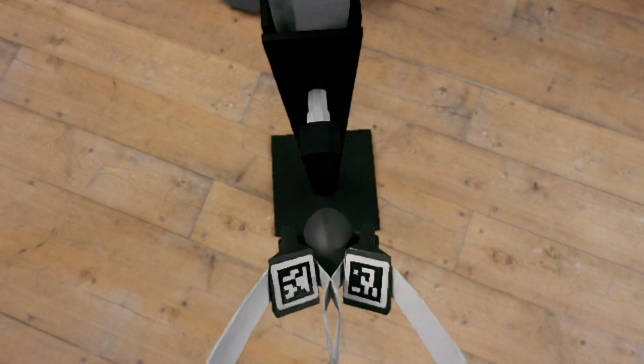

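Scene clock: 1572.30 s.
r1.base_odometry: x=+2.686 y=-0.330 heading=-2.979 (m, m, rad; r1's odometry frame)
r1.turned_by_wheels: +0.000 (rad since the last result)
r1.turned_by_imu: +0.000 (rad since the last result)
r1.base_tilt: forward=+0.6 right=+0.3 (deg)
r1.lidar_m: 3.01 2.03 1.91 1.95 2.48 2.91 1.68 3.03 2.83 0.56 3.65 3.84
r1.head_depth_mm: 2512 2701 2178 1770 1503 1319 1157 / 2637 2835 2192 1732 - 1305 1145 / 2763 833 609 814 - 1266 1146 / 1036 851 2089 1533 1510 1299 1153 / 2933 2892 2238 1805 1527 1322 1158 / 3259 2952 2245 1818 1534 1326 1161 / 3471 2968 2265 1834 1541 1321 1163
r1.base_status: not commanded
r1.joint_positions: lift_m=+0.561 arm_m=+0.272 wrist_yaw_rad=+0.003 wrist_pitch_rad=-1.202 wrist_roll_rad=+0.001 gripper_m=-0.086 head_pan_rad=-1.543 head_tilt_rad=-0.852
r1.joint_status: all done
r1.motor_effort: left_wheel=+1(1) right_wheel=-1(1) lift_m=+18(18) arm_m=-3(3) wrist_yaw_rad=-4(4) wrist_pitch_rad=+0(0) wrist_roll_rad=+0(0) gripper_m=-32(79) head_pan_rad=-3(3) head_tilt_rad=+1(0) (%)
r1.hand_pose: x=-0.0214 y=-0.4872 z=+0.4522 quat_wxyz=(+0.584, +0.400, -0.583, -0.399) (m; r1's base frame)
r1.wrist_depth_mm: 666 673 674 125 679 647 651 / 661 658 649 159 651 636 639 / 636 635 639 215 626 622 629 / 631 614 619 605 616 603 598 / 599 620 599 - 604 594 582 / 593 588 585 - 588 588 574 / 578 573 582 552 569 568 562
r2.base_odometry: x=-0.638 y=-0.388 heading=-1.707 (m, m, rad; r2's odometry frame)
r2.turned_by_wheels: +0.000 (rad since the last result)
r2.turned_by_imu: +0.000 (rad since the last result)
r2.base_tilt: forward=+0.1 right=+0.8 (deg)
r2.lidar_m: 2.83 1.92 1.79 1.83 2.35 3.42 3.48 3.14 2.92 0.52 3.84 2.16
r2.head_depth_mm: 2477 2753 2887 2110 1681 - - / 2631 2899 2875 2124 1675 - 1169 / 2687 3011 2914 601 615 - 1156 / 2782 3088 1231 682 638 1408 1171 / 3027 3365 2668 2152 1632 1403 1195 / 3205 3600 2988 2165 1726 1411 1204 / 3357 3837 2948 2182 1718 1406 1211
r2.base_status: not commanded
r2.joint_positions: lift_m=+0.728 arm_m=+0.140 wrist_yaw_rad=+0.010 wrist_pitch_rad=-0.139 wrist_roll_rad=-0.019 gripper_m=-0.016 head_pan_rad=-1.563 head_tilt_rad=-0.692
r2.joint_status: all done
r2.on_its_own: wrist_pitch_rad is at rest, and its effort (+48) is outside its rest range (-20 to +32)
r2.motor_effort: left_wheel=+1(1) right_wheel=-2(2) lift_m=+35(36) arm_m=-2(3) wrist_yaw_rad=-11(11) wrist_pitch_rad=+48(49) wrist_roll_rad=+0(0) gripper_m=-23(23) head_pan_rad=-2(3) head_tilt_rad=-5(5) (%)
r2.hand_pose: x=-0.0189 y=-0.5357 z=+0.8075 quat_wxyz=(+0.712, +0.054, -0.698, -0.045) (m; r2's base frame)
r2.wrist_depth_mm: - - - 99 99 - - / - - - 103 104 - - / - - - 109 110 - - / - - 140 114 116 - - / - 101 103 104 106 109 - / - 84 83 82 82 84 81 / - - - 171 - - -
pictures: none
No camera images: the call's "cameras" was empty. Leave "cameras" out to get every camera's image.

>>> {"op": "execute_actions", "data": {
  "actions": [
    {"r1": {"joints": {"gripper_m": 0.045}}, "r2": {"joints": {"lift_m": 0.7195}}}
  ],
  "cameras": []
}}

Scene clock: 1576.63 s.
r1.base_odometry: x=+2.686 y=-0.330 heading=-2.979 (m, m, rad; r1's odometry frame)
r1.turned_by_wheels: +0.000 (rad since the last result)
r1.turned_by_imu: +0.000 (rad since the last result)
r1.base_tilt: forward=+0.6 right=+0.2 (deg)
r1.lidar_m: 3.01 2.03 1.91 1.94 2.48 2.90 1.68 3.02 2.83 0.56 3.64 3.84
r1.head_depth_mm: 2524 2695 2163 1780 1501 1319 1158 / 2648 2831 2202 1745 - 1301 1147 / 2743 842 610 812 - 1268 1148 / 1049 856 2078 1532 1517 1303 1150 / 2921 2913 2227 1805 1529 1318 1153 / 3288 2915 2253 1825 1538 1323 1156 / 3473 2965 2253 1828 1538 1326 1160
r1.base_status: not commanded
r1.joint_positions: lift_m=+0.561 arm_m=+0.272 wrist_yaw_rad=+0.003 wrist_pitch_rad=-1.202 wrist_roll_rad=+0.001 gripper_m=+0.045 head_pan_rad=-1.543 head_tilt_rad=-0.852
r1.joint_status: all done
r1.motor_effort: left_wheel=+1(1) right_wheel=-1(1) lift_m=+18(18) arm_m=-3(3) wrist_yaw_rad=-4(5) wrist_pitch_rad=+1(0) wrist_roll_rad=+0(0) gripper_m=-1(79) head_pan_rad=-3(3) head_tilt_rad=+0(1) (%)
r1.hand_pose: x=-0.0214 y=-0.4872 z=+0.4522 quat_wxyz=(+0.584, +0.400, -0.583, -0.399) (m; r1's base frame)
r1.wrist_depth_mm: 690 677 665 125 668 639 659 / 655 661 650 158 643 640 658 / 660 642 646 215 632 626 613 / 617 631 629 606 610 603 606 / 597 609 601 598 599 589 586 / 604 586 591 585 - 574 582 / 584 583 574 569 563 564 557
r2.base_odometry: x=-0.638 y=-0.388 heading=-1.707 (m, m, rad; r2's odometry frame)
r2.turned_by_wheels: +0.000 (rad since the last result)
r2.turned_by_imu: -0.001 (rad since the last result)
r2.base_tilt: forward=+0.1 right=+0.8 (deg)
r2.lidar_m: 2.82 1.92 1.80 1.83 2.34 3.42 3.49 3.15 2.92 0.52 3.83 2.16
r2.head_depth_mm: 2513 2731 2908 2118 1679 1454 - / 2617 2916 2894 2141 1688 - 1158 / 2770 3033 2897 604 622 - 1160 / 2768 3106 1233 686 640 1411 1167 / 2972 3370 2653 2156 1624 1401 1195 / 3119 3672 2990 2156 1720 1407 1204 / 3359 3766 2967 2188 1721 1409 1209
r2.base_status: not commanded
r2.joint_positions: lift_m=+0.719 arm_m=+0.140 wrist_yaw_rad=+0.010 wrist_pitch_rad=-0.116 wrist_roll_rad=-0.019 gripper_m=-0.016 head_pan_rad=-1.563 head_tilt_rad=-0.692
r2.joint_status: all done
r2.on_its_own: wrist_pitch_rad is at rest, and its effort (+41) is outside its rest range (-20 to +32)
r2.motor_effort: left_wheel=+0(1) right_wheel=-2(2) lift_m=+22(34) arm_m=-3(2) wrist_yaw_rad=-11(11) wrist_pitch_rad=+41(49) wrist_roll_rad=+0(0) gripper_m=-23(23) head_pan_rad=-3(3) head_tilt_rad=-5(5) (%)
r2.hand_pose: x=-0.0189 y=-0.5370 z=+0.8046 quat_wxyz=(+0.713, +0.045, -0.699, -0.037) (m; r2's base frame)
r2.wrist_depth_mm: - - - 100 100 - - / - - - 105 104 - - / - - - 109 110 - - / - - 139 115 116 - - / - 97 99 101 103 106 - / - - 82 82 81 81 83 / - - - 169 - - -
pictures: none
No camera images: the call's "cameras" was empty. Leave "cameras" out to get every camera's image.

>>> {"op": "execute_actions", "data": {
  "actions": [
    {"r1": {"joints": {"arm_m": 0.334}, "contact_limits": {"arm_m": 12}}}
  ],
  "cameras": []
}}

>>> {"op": "execute_actions", "data": {
  "actions": [
    {"r1": {"joints": {"gripper_m": -0.089}}}
  ],
  "cameras": []
}}

>>> {"op": "execute_actions", "data": {
  "actions": [
    {"r1": {"joints": {"arm_m": 0.291}, "contact_limits": {"arm_m": 40}}}
  ],
  "cameras": []
}}

>>> {"op": "execute_actions", "data": {
  "actions": [
    {"r2": {"joints": {"lift_m": 0.684}}}
  ],
  "cameras": []
}}

>>> {"op": "execute_actions", "data": {
  "actions": [
    {"r1": {"joints": {"gripper_m": 0.045}}}
  ],
  "cameras": ["r1_wrist_camera"]
}}

Scene clock: 1610.90 s.
r1.base_odometry: x=+2.686 y=-0.330 heading=-2.979 (m, m, rad; r1's odometry frame)
r1.turned_by_wheels: +0.000 (rad since the last result)
r1.turned_by_imu: +0.000 (rad since the last result)
r1.base_tilt: forward=+0.6 right=+0.3 (deg)
r1.lidar_m: 3.00 2.02 1.91 1.94 2.48 2.90 1.68 3.03 2.83 0.56 3.65 3.84
r1.head_depth_mm: 2527 2710 2175 1779 1499 1321 1161 / 2647 2843 2184 1786 - 1299 1140 / 2776 840 608 756 1419 1264 1150 / 1051 856 2081 1534 1508 1299 1152 / 2933 2921 2241 1808 1529 1318 1155 / 3268 2938 2231 1822 1536 1321 1158 / 3481 2985 2261 1831 1536 1327 1161
r1.base_status: not commanded
r1.joint_positions: lift_m=+0.561 arm_m=+0.334 wrist_yaw_rad=+0.002 wrist_pitch_rad=-1.202 wrist_roll_rad=+0.001 gripper_m=+0.045 head_pan_rad=-1.543 head_tilt_rad=-0.852
r1.joint_status: all done
r1.motor_effort: left_wheel=+1(1) right_wheel=-1(1) lift_m=+18(18) arm_m=+4(5) wrist_yaw_rad=-3(4) wrist_pitch_rad=+1(0) wrist_roll_rad=+0(0) gripper_m=+0(0) head_pan_rad=-3(3) head_tilt_rad=+1(1) (%)
r1.contact_limits: arm_m 12 (drawing in: default 26, maximum 43; extending or still: default 36, maximum 59)
r1.hand_pose: x=-0.0215 y=-0.5485 z=+0.4522 quat_wxyz=(+0.583, +0.400, -0.583, -0.400) (m; r1's base frame)
r1.wrist_depth_mm: 674 666 - - 654 655 645 / 661 646 53 51 638 655 636 / 634 638 645 67 628 620 628 / 608 616 632 115 611 604 615 / 607 616 607 549 597 587 589 / 605 588 597 570 - 569 562 / 582 582 576 568 557 555 560
r2.base_odometry: x=-0.638 y=-0.388 heading=-1.707 (m, m, rad; r2's odometry frame)
r2.turned_by_wheels: +0.000 (rad since the last result)
r2.turned_by_imu: -0.001 (rad since the last result)
r2.base_tilt: forward=+0.1 right=+0.8 (deg)
r2.lidar_m: 2.82 1.92 1.80 1.82 2.34 3.41 3.47 3.14 2.93 0.52 3.84 2.16
r2.head_depth_mm: 2517 2781 2877 2115 1675 1462 - / 2637 2906 2907 2110 1672 - 1160 / 2727 3080 2910 604 622 - 1158 / 2839 3068 1226 686 641 1382 1168 / 3029 3383 2687 2155 1627 1406 1200 / 3160 3615 2969 2166 1707 1405 1210 / 3362 3848 2997 2176 1714 1419 1206
r2.base_status: not commanded
r2.joint_positions: lift_m=+0.719 arm_m=+0.140 wrist_yaw_rad=+0.010 wrist_pitch_rad=-0.116 wrist_roll_rad=-0.019 gripper_m=-0.016 head_pan_rad=-1.563 head_tilt_rad=-0.692
r2.joint_status: not commanded
r2.on_its_own: wrist_pitch_rad is at rest, and its effort (+40) is outside its rest range (-20 to +32)
r2.motor_effort: left_wheel=+1(1) right_wheel=-2(2) lift_m=+22(22) arm_m=-3(3) wrist_yaw_rad=-10(11) wrist_pitch_rad=+40(40) wrist_roll_rad=+0(0) gripper_m=-22(23) head_pan_rad=-2(3) head_tilt_rad=-5(5) (%)
r2.hand_pose: x=-0.0189 y=-0.5370 z=+0.8046 quat_wxyz=(+0.713, +0.045, -0.699, -0.037) (m; r2's base frame)
r2.wrist_depth_mm: - - - 100 100 - - / - - - 105 104 - - / - - - 109 110 - - / - - 139 115 116 - - / - 97 99 101 103 106 - / - - 82 82 81 81 82 / - - - 169 - - -
pictures: none
No camera images: the call's "cameras" was empty. Leave "cameras" out to get every camera's image.

Scene clock: 1612.73 s.
r1.base_odometry: x=+2.686 y=-0.330 heading=-2.979 (m, m, rad; r1's odometry frame)
r1.turned_by_wheels: +0.000 (rad since the last result)
r1.turned_by_imu: +0.000 (rad since the last result)
r1.base_tilt: forward=+0.6 right=+0.3 (deg)
r1.lidar_m: 3.00 2.03 1.91 1.94 2.48 2.90 1.68 3.04 2.84 0.56 3.68 3.84
r1.head_depth_mm: 2530 2693 2170 1765 1501 1317 1163 / 2632 2826 2203 1779 - 1307 1139 / 2773 841 609 755 1413 1263 1145 / 1048 856 2084 1537 1510 1302 1155 / 2968 2894 2238 1815 1528 1317 1153 / 3266 2933 2248 1821 1530 1322 1161 / 3489 2952 2263 1831 1539 1327 1165
r1.base_status: not commanded
r1.joint_positions: lift_m=+0.561 arm_m=+0.334 wrist_yaw_rad=+0.002 wrist_pitch_rad=-1.197 wrist_roll_rad=+0.001 gripper_m=-0.087 head_pan_rad=-1.543 head_tilt_rad=-0.852
r1.joint_status: all done
r1.motor_effort: left_wheel=+1(2) right_wheel=-2(1) lift_m=+24(23) arm_m=+2(4) wrist_yaw_rad=-3(3) wrist_pitch_rad=-2(2) wrist_roll_rad=+0(0) gripper_m=-41(100) head_pan_rad=-3(3) head_tilt_rad=+0(0) (%)
r1.hand_pose: x=-0.0215 y=-0.5500 z=+0.4523 quat_wxyz=(+0.584, +0.399, -0.584, -0.398) (m; r1's base frame)
r1.wrist_depth_mm: 658 682 - - 663 670 652 / 658 662 51 49 627 636 628 / 641 642 643 66 627 618 609 / 626 641 616 113 615 615 594 / 608 609 610 159 597 611 586 / 591 577 599 574 583 567 573 / 580 561 581 567 559 571 561
r2.base_odometry: x=-0.638 y=-0.388 heading=-1.707 (m, m, rad; r2's odometry frame)
r2.turned_by_wheels: +0.000 (rad since the last result)
r2.turned_by_imu: -0.001 (rad since the last result)
r2.base_tilt: forward=+0.0 right=+0.7 (deg)
r2.lidar_m: 2.83 1.92 1.80 1.83 2.34 3.42 3.49 3.15 2.93 0.52 3.83 2.16
r2.head_depth_mm: 2501 2776 2867 2122 1683 1452 - / 2630 2920 2897 2137 1687 - 1151 / 2754 3072 2931 604 623 - 1153 / 2771 3102 1231 683 642 1409 1167 / 3019 3378 2668 2166 1636 1409 1197 / 3185 3664 2960 2161 1715 1416 1198 / 3351 3731 2979 2193 1711 1416 1209
r2.base_status: not commanded
r2.joint_positions: lift_m=+0.719 arm_m=+0.140 wrist_yaw_rad=+0.010 wrist_pitch_rad=-0.116 wrist_roll_rad=-0.019 gripper_m=-0.016 head_pan_rad=-1.563 head_tilt_rad=-0.692
r2.joint_status: not commanded
r2.on_its_own: wrist_pitch_rad is at rest, and its effort (+40) is outside its rest range (-20 to +32)
r2.motor_effort: left_wheel=+1(1) right_wheel=-2(2) lift_m=+22(22) arm_m=-3(3) wrist_yaw_rad=-11(11) wrist_pitch_rad=+40(41) wrist_roll_rad=+0(0) gripper_m=-22(23) head_pan_rad=-2(3) head_tilt_rad=-6(6) (%)
r2.hand_pose: x=-0.0189 y=-0.5370 z=+0.8046 quat_wxyz=(+0.713, +0.045, -0.699, -0.037) (m; r2's base frame)
r2.wrist_depth_mm: - - - 100 100 - - / - - - 105 105 - - / - - - 109 110 - - / - - 139 115 116 - - / - 97 99 101 103 106 - / - - 82 82 81 81 82 / - - - 169 - - -
pictures: none
No camera images: the call's "cameras" was empty. Leave "cameras" out to get every camera's image.

Scene clock: 1614.13 s.
r1.base_odometry: x=+2.686 y=-0.330 heading=-2.979 (m, m, rad; r1's odometry frame)
r1.turned_by_wheels: +0.000 (rad since the last result)
r1.turned_by_imu: +0.000 (rad since the last result)
r1.base_tilt: forward=+0.6 right=+0.3 (deg)
r1.lidar_m: 3.01 2.02 1.91 1.94 2.48 2.90 1.68 3.03 2.83 0.56 3.66 3.84
r1.head_depth_mm: 2547 2719 2190 1778 1504 1319 1151 / 2648 2823 2182 1743 - 1308 1142 / 2751 844 609 811 - 1265 1148 / 1049 854 2076 1532 1507 1301 1147 / 2957 2921 2231 1822 1526 1316 1156 / 3268 2944 2263 1824 1528 1317 1160 / 3446 2954 2263 1839 1543 1322 1162
r1.base_status: not commanded
r1.joint_positions: lift_m=+0.561 arm_m=+0.292 wrist_yaw_rad=+0.002 wrist_pitch_rad=-1.075 wrist_roll_rad=+0.001 gripper_m=-0.080 head_pan_rad=-1.543 head_tilt_rad=-0.852
r1.joint_status: all done
r1.on_its_own: gripper_m is held at -0.082, not at your -0.089, by its stall guard, which is still easing; wrist_pitch_rad is at rest, and its effort (-56) is outside its rest range (-20 to +32)
r1.motor_effort: left_wheel=+2(2) right_wheel=-2(3) lift_m=+20(24) arm_m=-9(9) wrist_yaw_rad=-3(3) wrist_pitch_rad=-56(57) wrist_roll_rad=+0(0) gripper_m=-36(41) head_pan_rad=-4(3) head_tilt_rad=+0(1) (%)
r1.contact_limits: arm_m 40 (drawing in: default 26, maximum 43; extending or still: default 36, maximum 59)
r1.hand_pose: x=-0.0214 y=-0.5373 z=+0.4629 quat_wxyz=(+0.608, +0.363, -0.607, -0.362) (m; r1's base frame)
r1.wrist_depth_mm: 765 773 592 72 756 735 742 / 727 734 704 87 713 719 705 / 690 691 680 120 667 662 668 / 677 668 644 157 637 640 629 / 627 629 627 170 602 621 606 / 601 603 611 582 586 569 591 / 572 578 570 549 567 564 557
r2.base_odometry: x=-0.638 y=-0.388 heading=-1.707 (m, m, rad; r2's odometry frame)
r2.turned_by_wheels: +0.000 (rad since the last result)
r2.turned_by_imu: +0.000 (rad since the last result)
r2.base_tilt: forward=+0.0 right=+0.8 (deg)
r2.lidar_m: 2.82 1.92 1.80 1.83 2.34 3.42 3.47 3.17 2.92 0.52 3.83 2.16
r2.head_depth_mm: 2522 2742 2902 2127 1689 1466 - / 2617 2926 2859 2135 1683 - 1156 / 2720 3094 2889 606 624 - 1161 / 2787 3093 1235 681 641 1401 1165 / 3024 3353 2692 2171 1627 1418 1194 / 3207 3580 2940 2183 1713 1401 1200 / 3389 3817 2980 2181 1721 1414 1208
r2.base_status: not commanded
r2.joint_positions: lift_m=+0.719 arm_m=+0.140 wrist_yaw_rad=+0.010 wrist_pitch_rad=-0.116 wrist_roll_rad=-0.019 gripper_m=-0.016 head_pan_rad=-1.563 head_tilt_rad=-0.692
r2.joint_status: not commanded
r2.on_its_own: wrist_pitch_rad is at rest, and its effort (+40) is outside its rest range (-20 to +32)
r2.motor_effort: left_wheel=+1(1) right_wheel=-2(2) lift_m=+22(22) arm_m=-2(3) wrist_yaw_rad=-11(11) wrist_pitch_rad=+40(41) wrist_roll_rad=+0(0) gripper_m=-22(23) head_pan_rad=-3(2) head_tilt_rad=-6(5) (%)
r2.hand_pose: x=-0.0189 y=-0.5370 z=+0.8046 quat_wxyz=(+0.713, +0.045, -0.699, -0.037) (m; r2's base frame)
r2.wrist_depth_mm: - - - 100 100 - - / - - - 104 105 - - / - - - 109 111 - - / - - 139 115 116 - - / - 97 99 101 103 106 - / - - 82 82 81 81 82 / - - - 169 - - -
pictures: none
No camera images: the call's "cameras" was empty. Leave "cameras" out to get every camera's image.

Scene clock: 1615.27 s.
r1.base_odometry: x=+2.686 y=-0.330 heading=-2.979 (m, m, rad; r1's odometry frame)
r1.turned_by_wheels: +0.000 (rad since the last result)
r1.turned_by_imu: +0.000 (rad since the last result)
r1.base_tilt: forward=+0.6 right=+0.3 (deg)
r1.lidar_m: 3.01 2.02 1.91 1.95 2.48 2.90 1.68 3.03 2.83 0.56 3.64 3.84
r1.head_depth_mm: 2518 2718 2181 1778 1503 1318 1152 / 2638 2807 2173 1734 - 1303 1145 / 2733 2851 607 812 - 1261 1151 / 1077 912 2021 1530 1508 1303 1156 / 2954 2921 2242 1808 1528 1312 1154 / 3256 2920 2253 1820 1533 1320 1159 / 3454 2948 2259 1828 1541 1325 1165
r1.base_status: not commanded
r1.joint_positions: lift_m=+0.561 arm_m=+0.292 wrist_yaw_rad=+0.002 wrist_pitch_rad=-1.075 wrist_roll_rad=+0.001 gripper_m=-0.074 head_pan_rad=-1.543 head_tilt_rad=-0.852
r1.joint_status: not commanded
r1.on_its_own: gripper_m is held at -0.074, not at your -0.089, by its stall guard, which is still easing; wrist_pitch_rad is at rest, and its effort (-56) is outside its rest range (-20 to +32)
r1.motor_effort: left_wheel=+2(2) right_wheel=-2(2) lift_m=+19(19) arm_m=-9(9) wrist_yaw_rad=-3(3) wrist_pitch_rad=-56(56) wrist_roll_rad=+0(0) gripper_m=-14(36) head_pan_rad=-3(3) head_tilt_rad=+1(1) (%)
r1.hand_pose: x=-0.0214 y=-0.5373 z=+0.4629 quat_wxyz=(+0.608, +0.363, -0.607, -0.362) (m; r1's base frame)
r1.wrist_depth_mm: 770 759 594 71 754 732 742 / 734 743 702 87 697 706 709 / 695 700 675 120 664 672 669 / 668 662 649 157 634 649 631 / 634 620 625 171 603 603 603 / 612 599 587 568 579 582 580 / 573 572 570 567 558 567 545
r2.base_odometry: x=-0.638 y=-0.388 heading=-1.707 (m, m, rad; r2's odometry frame)
r2.turned_by_wheels: +0.000 (rad since the last result)
r2.turned_by_imu: +0.000 (rad since the last result)
r2.base_tilt: forward=+0.1 right=+0.7 (deg)
r2.lidar_m: 2.83 1.92 1.80 1.83 2.34 3.42 3.49 3.14 2.92 0.52 3.84 2.15
r2.head_depth_mm: 2488 2780 2877 2113 1690 1420 - / 2593 2951 2900 2133 1627 - 1146 / 2763 3058 2941 607 634 - 1137 / 2777 3071 1241 683 681 1402 1170 / 3022 3331 2683 2168 1641 1422 1194 / 3178 3599 2999 2196 1705 1410 1211 / 3384 3756 3015 2192 1717 1420 1212
r2.base_status: not commanded
r2.joint_positions: lift_m=+0.684 arm_m=+0.140 wrist_yaw_rad=+0.010 wrist_pitch_rad=+0.011 wrist_roll_rad=-0.019 gripper_m=-0.016 head_pan_rad=-1.563 head_tilt_rad=-0.692
r2.joint_status: all done
r2.motor_effort: left_wheel=+0(1) right_wheel=-1(2) lift_m=+14(20) arm_m=+2(2) wrist_yaw_rad=-11(11) wrist_pitch_rad=-4(40) wrist_roll_rad=+0(0) gripper_m=-21(23) head_pan_rad=-3(2) head_tilt_rad=-5(6) (%)
r2.hand_pose: x=-0.0188 y=-0.5412 z=+0.8019 quat_wxyz=(+0.714, +0.000, -0.700, +0.007) (m; r2's base frame)
r2.wrist_depth_mm: - - - 111 110 - - / - - - 113 113 - - / - - - 115 116 - - / - - 126 118 118 - - / - 89 82 85 81 82 85 / - - - 152 - - - / - - - 158 - - -
pictures: none
No camera images: the call's "cameras" was empty. Leave "cameras" out to get every camera's image.

Scene clock: 1616.93 s.
r1.base_odometry: x=+2.686 y=-0.330 heading=-2.979 (m, m, rad; r1's odometry frame)
r1.turned_by_wheels: +0.000 (rad since the last result)
r1.turned_by_imu: +0.000 (rad since the last result)
r1.base_tilt: forward=+0.6 right=+0.3 (deg)
r1.lidar_m: 3.01 2.03 1.91 1.94 2.48 2.90 1.68 3.01 2.82 0.56 3.67 3.84
r1.head_depth_mm: 2550 2713 2175 1770 1508 1315 1147 / 2654 2834 2192 1748 - 1306 1142 / 2724 2817 608 811 - 1265 1148 / 1073 909 2021 1536 1514 1303 1153 / 2990 2883 2232 1807 1532 1314 1156 / 3266 2943 2244 1820 1536 1321 1159 / 3464 2946 2262 1835 1543 1325 1167
r1.base_status: not commanded
r1.joint_positions: lift_m=+0.561 arm_m=+0.291 wrist_yaw_rad=+0.002 wrist_pitch_rad=-1.201 wrist_roll_rad=+0.001 gripper_m=+0.045 head_pan_rad=-1.543 head_tilt_rad=-0.852
r1.joint_status: all done
r1.motor_effort: left_wheel=+1(2) right_wheel=-1(3) lift_m=+19(20) arm_m=-3(9) wrist_yaw_rad=-3(4) wrist_pitch_rad=+0(56) wrist_roll_rad=+0(0) gripper_m=+0(79) head_pan_rad=-3(3) head_tilt_rad=+1(1) (%)
r1.hand_pose: x=-0.0215 y=-0.5062 z=+0.4522 quat_wxyz=(+0.584, +0.400, -0.583, -0.400) (m; r1's base frame)
r1.wrist_depth_mm: 674 672 675 98 664 655 653 / 646 662 662 125 651 627 641 / 645 634 636 175 631 628 616 / 629 624 625 589 617 617 606 / 592 615 602 595 596 591 600 / 598 586 598 581 - 582 575 / 580 584 571 565 568 559 562
r2.base_odometry: x=-0.638 y=-0.388 heading=-1.707 (m, m, rad; r2's odometry frame)
r2.turned_by_wheels: +0.000 (rad since the last result)
r2.turned_by_imu: +0.000 (rad since the last result)
r2.base_tilt: forward=+0.0 right=+0.8 (deg)
r2.lidar_m: 2.83 1.92 1.80 1.83 2.34 3.42 3.49 3.15 2.92 0.52 3.83 2.16
r2.head_depth_mm: 2486 2791 2851 2128 1680 1435 - / 2637 2915 2882 2137 1651 - 1148 / 2718 3040 2955 606 635 - 1141 / 2788 3103 1231 687 680 1404 1173 / 2991 3384 2704 2175 1638 1409 1196 / 3181 3654 2957 2177 1705 1412 1200 / 3326 3791 3048 2194 1722 1424 1213
r2.base_status: not commanded
r2.joint_positions: lift_m=+0.684 arm_m=+0.140 wrist_yaw_rad=+0.010 wrist_pitch_rad=+0.011 wrist_roll_rad=-0.019 gripper_m=-0.016 head_pan_rad=-1.563 head_tilt_rad=-0.692
r2.joint_status: not commanded
r2.motor_effort: left_wheel=+0(0) right_wheel=-1(1) lift_m=+13(13) arm_m=+2(2) wrist_yaw_rad=-10(11) wrist_pitch_rad=-3(3) wrist_roll_rad=+0(0) gripper_m=-21(22) head_pan_rad=-3(3) head_tilt_rad=-5(5) (%)
r2.hand_pose: x=-0.0188 y=-0.5412 z=+0.8019 quat_wxyz=(+0.714, +0.000, -0.700, +0.007) (m; r2's base frame)
r2.wrist_depth_mm: - - - 110 111 - - / - - - 113 113 - - / - - - 116 116 - - / - - 126 118 119 - - / - 89 82 85 81 82 85 / - - - 152 - - - / - - - 158 - - -
pictures: r1_wrist_camera
Images, in order (width x height): r1_wrist_camera 644x364.

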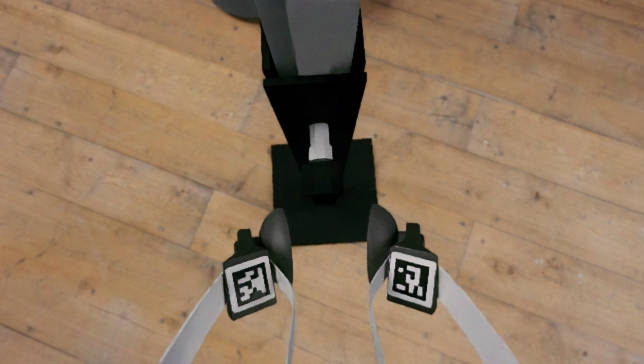

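>>> {"op": "execute_actions", "data": {
  "actions": []
}}

Scene clock: 1637.80 s.
r1.base_odometry: x=+2.686 y=-0.330 heading=-2.979 (m, m, rad; r1's odometry frame)
r1.turned_by_wheels: +0.000 (rad since the last result)
r1.turned_by_imu: +0.000 (rad since the last result)
r1.base_tilt: forward=+0.6 right=+0.3 (deg)
r1.lidar_m: 3.02 2.03 1.91 1.94 2.48 2.90 1.68 3.03 2.83 0.56 3.65 3.83
r1.head_depth_mm: 2531 2699 2175 1774 1498 1313 1150 / 2658 2840 2195 1742 - 1303 1142 / 2751 2870 608 812 - 1263 1149 / 1077 909 2029 1530 1516 1299 1151 / 2943 2914 2235 1823 1530 1313 1160 / 3292 2928 2258 1826 1528 1322 1162 / 3475 2949 2263 1833 1537 1326 1164
r1.base_status: not commanded
r1.joint_positions: lift_m=+0.561 arm_m=+0.291 wrist_yaw_rad=+0.002 wrist_pitch_rad=-1.201 wrist_roll_rad=+0.001 gripper_m=+0.045 head_pan_rad=-1.543 head_tilt_rad=-0.852
r1.joint_status: all done
r1.motor_effort: left_wheel=+0(2) right_wheel=-1(3) lift_m=+19(20) arm_m=-3(9) wrist_yaw_rad=-4(4) wrist_pitch_rad=+0(56) wrist_roll_rad=+0(0) gripper_m=+0(79) head_pan_rad=-3(3) head_tilt_rad=+0(1) (%)
r1.hand_pose: x=-0.0215 y=-0.5062 z=+0.4522 quat_wxyz=(+0.584, +0.400, -0.583, -0.400) (m; r1's base frame)
r1.wrist_depth_mm: 689 676 680 98 671 657 646 / 655 654 647 124 657 655 643 / 629 648 638 176 637 635 631 / 630 624 619 604 607 607 621 / 617 604 624 591 605 590 587 / 589 590 592 600 - 578 577 / 586 578 583 564 578 568 551
r2.base_odometry: x=-0.638 y=-0.388 heading=-1.707 (m, m, rad; r2's odometry frame)
r2.turned_by_wheels: +0.000 (rad since the last result)
r2.turned_by_imu: -0.001 (rad since the last result)
r2.base_tilt: forward=+0.0 right=+0.7 (deg)
r2.lidar_m: 2.83 1.93 1.80 1.82 2.34 3.42 3.49 3.12 2.94 0.52 3.84 2.15
r2.head_depth_mm: 2512 2772 2829 2125 1679 1433 - / 2609 2903 2920 2134 1647 - 1141 / 2718 3024 2938 605 634 - 1137 / 2731 3078 1233 686 681 1405 1174 / 2999 3378 2658 2165 1639 1412 1203 / 3182 3595 2971 2183 1709 1414 1205 / 3408 3751 3014 2218 1720 1411 1215
r2.base_status: not commanded
r2.joint_positions: lift_m=+0.684 arm_m=+0.140 wrist_yaw_rad=+0.010 wrist_pitch_rad=+0.011 wrist_roll_rad=-0.019 gripper_m=-0.016 head_pan_rad=-1.563 head_tilt_rad=-0.692
r2.joint_status: not commanded
r2.motor_effort: left_wheel=+0(0) right_wheel=-1(1) lift_m=+13(13) arm_m=+1(2) wrist_yaw_rad=-11(11) wrist_pitch_rad=-4(3) wrist_roll_rad=+0(0) gripper_m=-21(22) head_pan_rad=-3(3) head_tilt_rad=-5(5) (%)
r2.hand_pose: x=-0.0188 y=-0.5412 z=+0.8019 quat_wxyz=(+0.714, +0.000, -0.700, +0.007) (m; r2's base frame)
r2.wrist_depth_mm: - - - 110 111 - - / - - - 113 113 - - / - - - 115 116 - - / - - 126 118 119 - - / - 89 82 85 80 82 85 / - - - 152 - - - / - - - 157 - - -
pictures: r1_head_camera (sideways: a quarter turn clockwise sets it upright), r1_nav_camera (sideways: a quarter turn counterclockwise sets it upright), r1_wrist_camera, r2_head_camera (sideways: a quarter turn clockwise sets it upright), r2_nav_camera (sideways: a quarter turn counterclockwise sets it upright), r2_wrist_camera
Images, in order (width x height): r1_head_camera 896x504, r1_nav_camera 672x504, r1_wrist_camera 644x364, r2_head_camera 896x504, r2_nav_camera 672x504, r2_wrist_camera 644x364.

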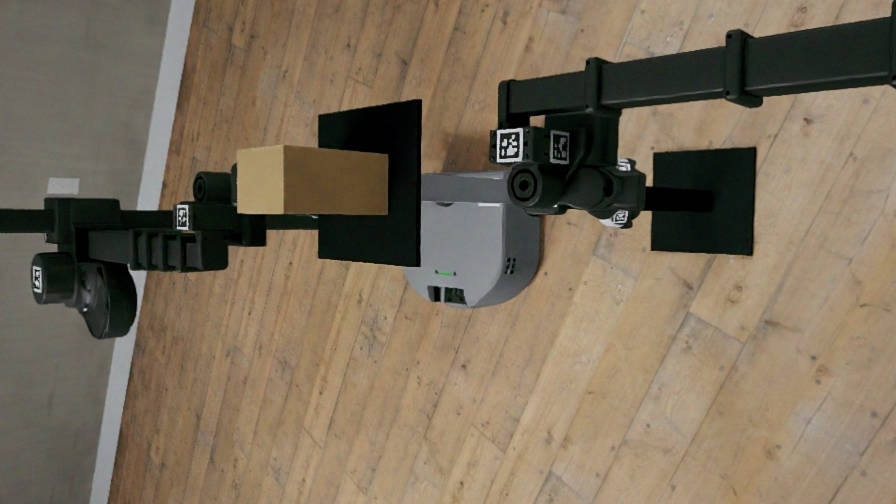

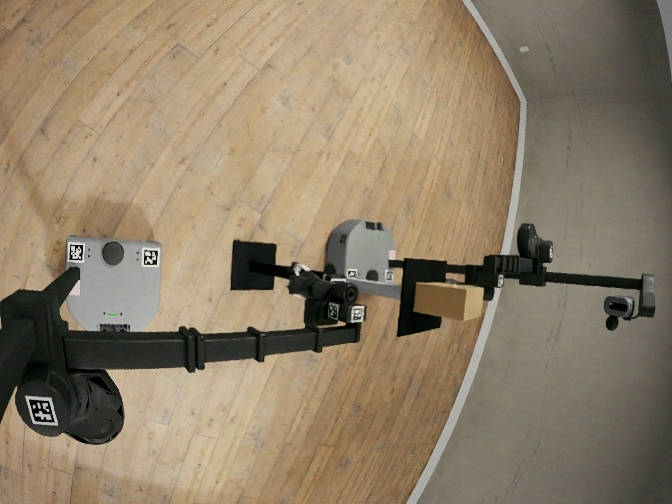

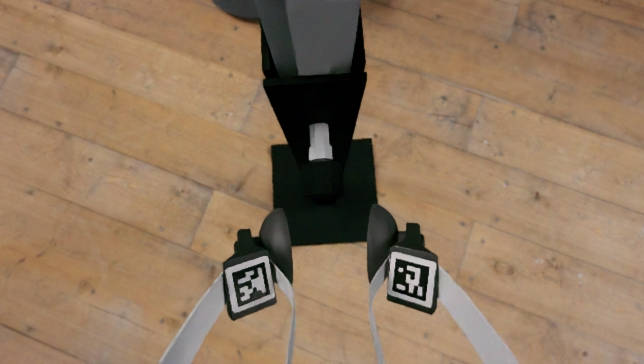

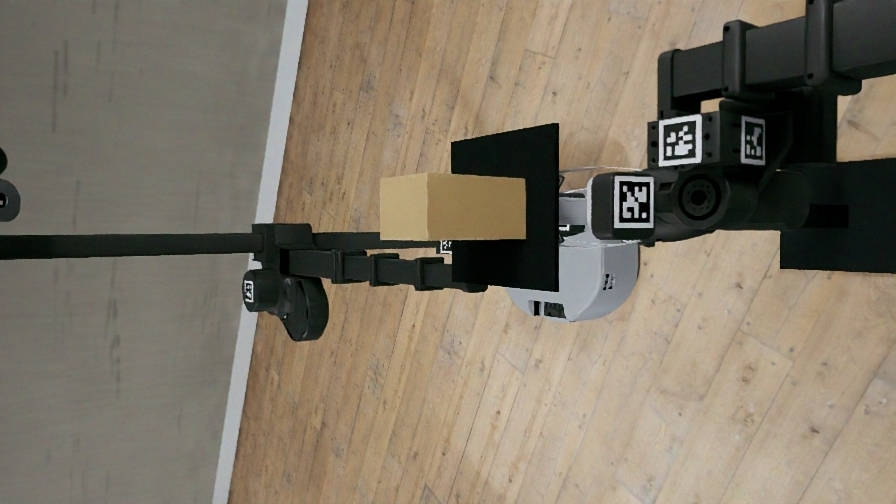

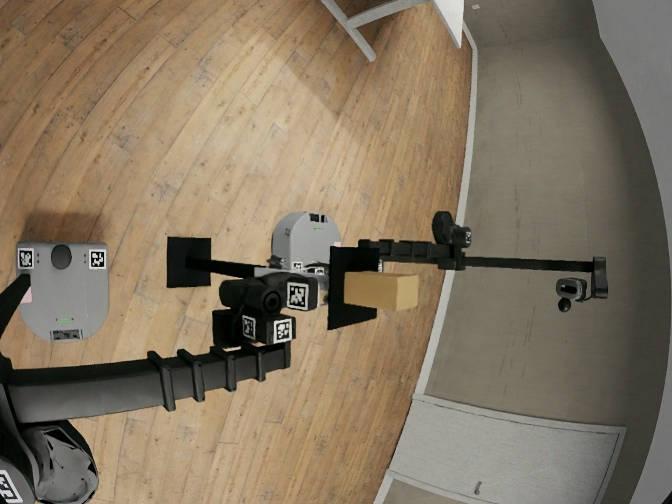

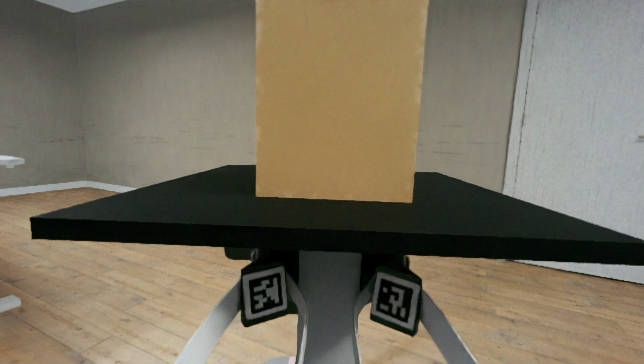

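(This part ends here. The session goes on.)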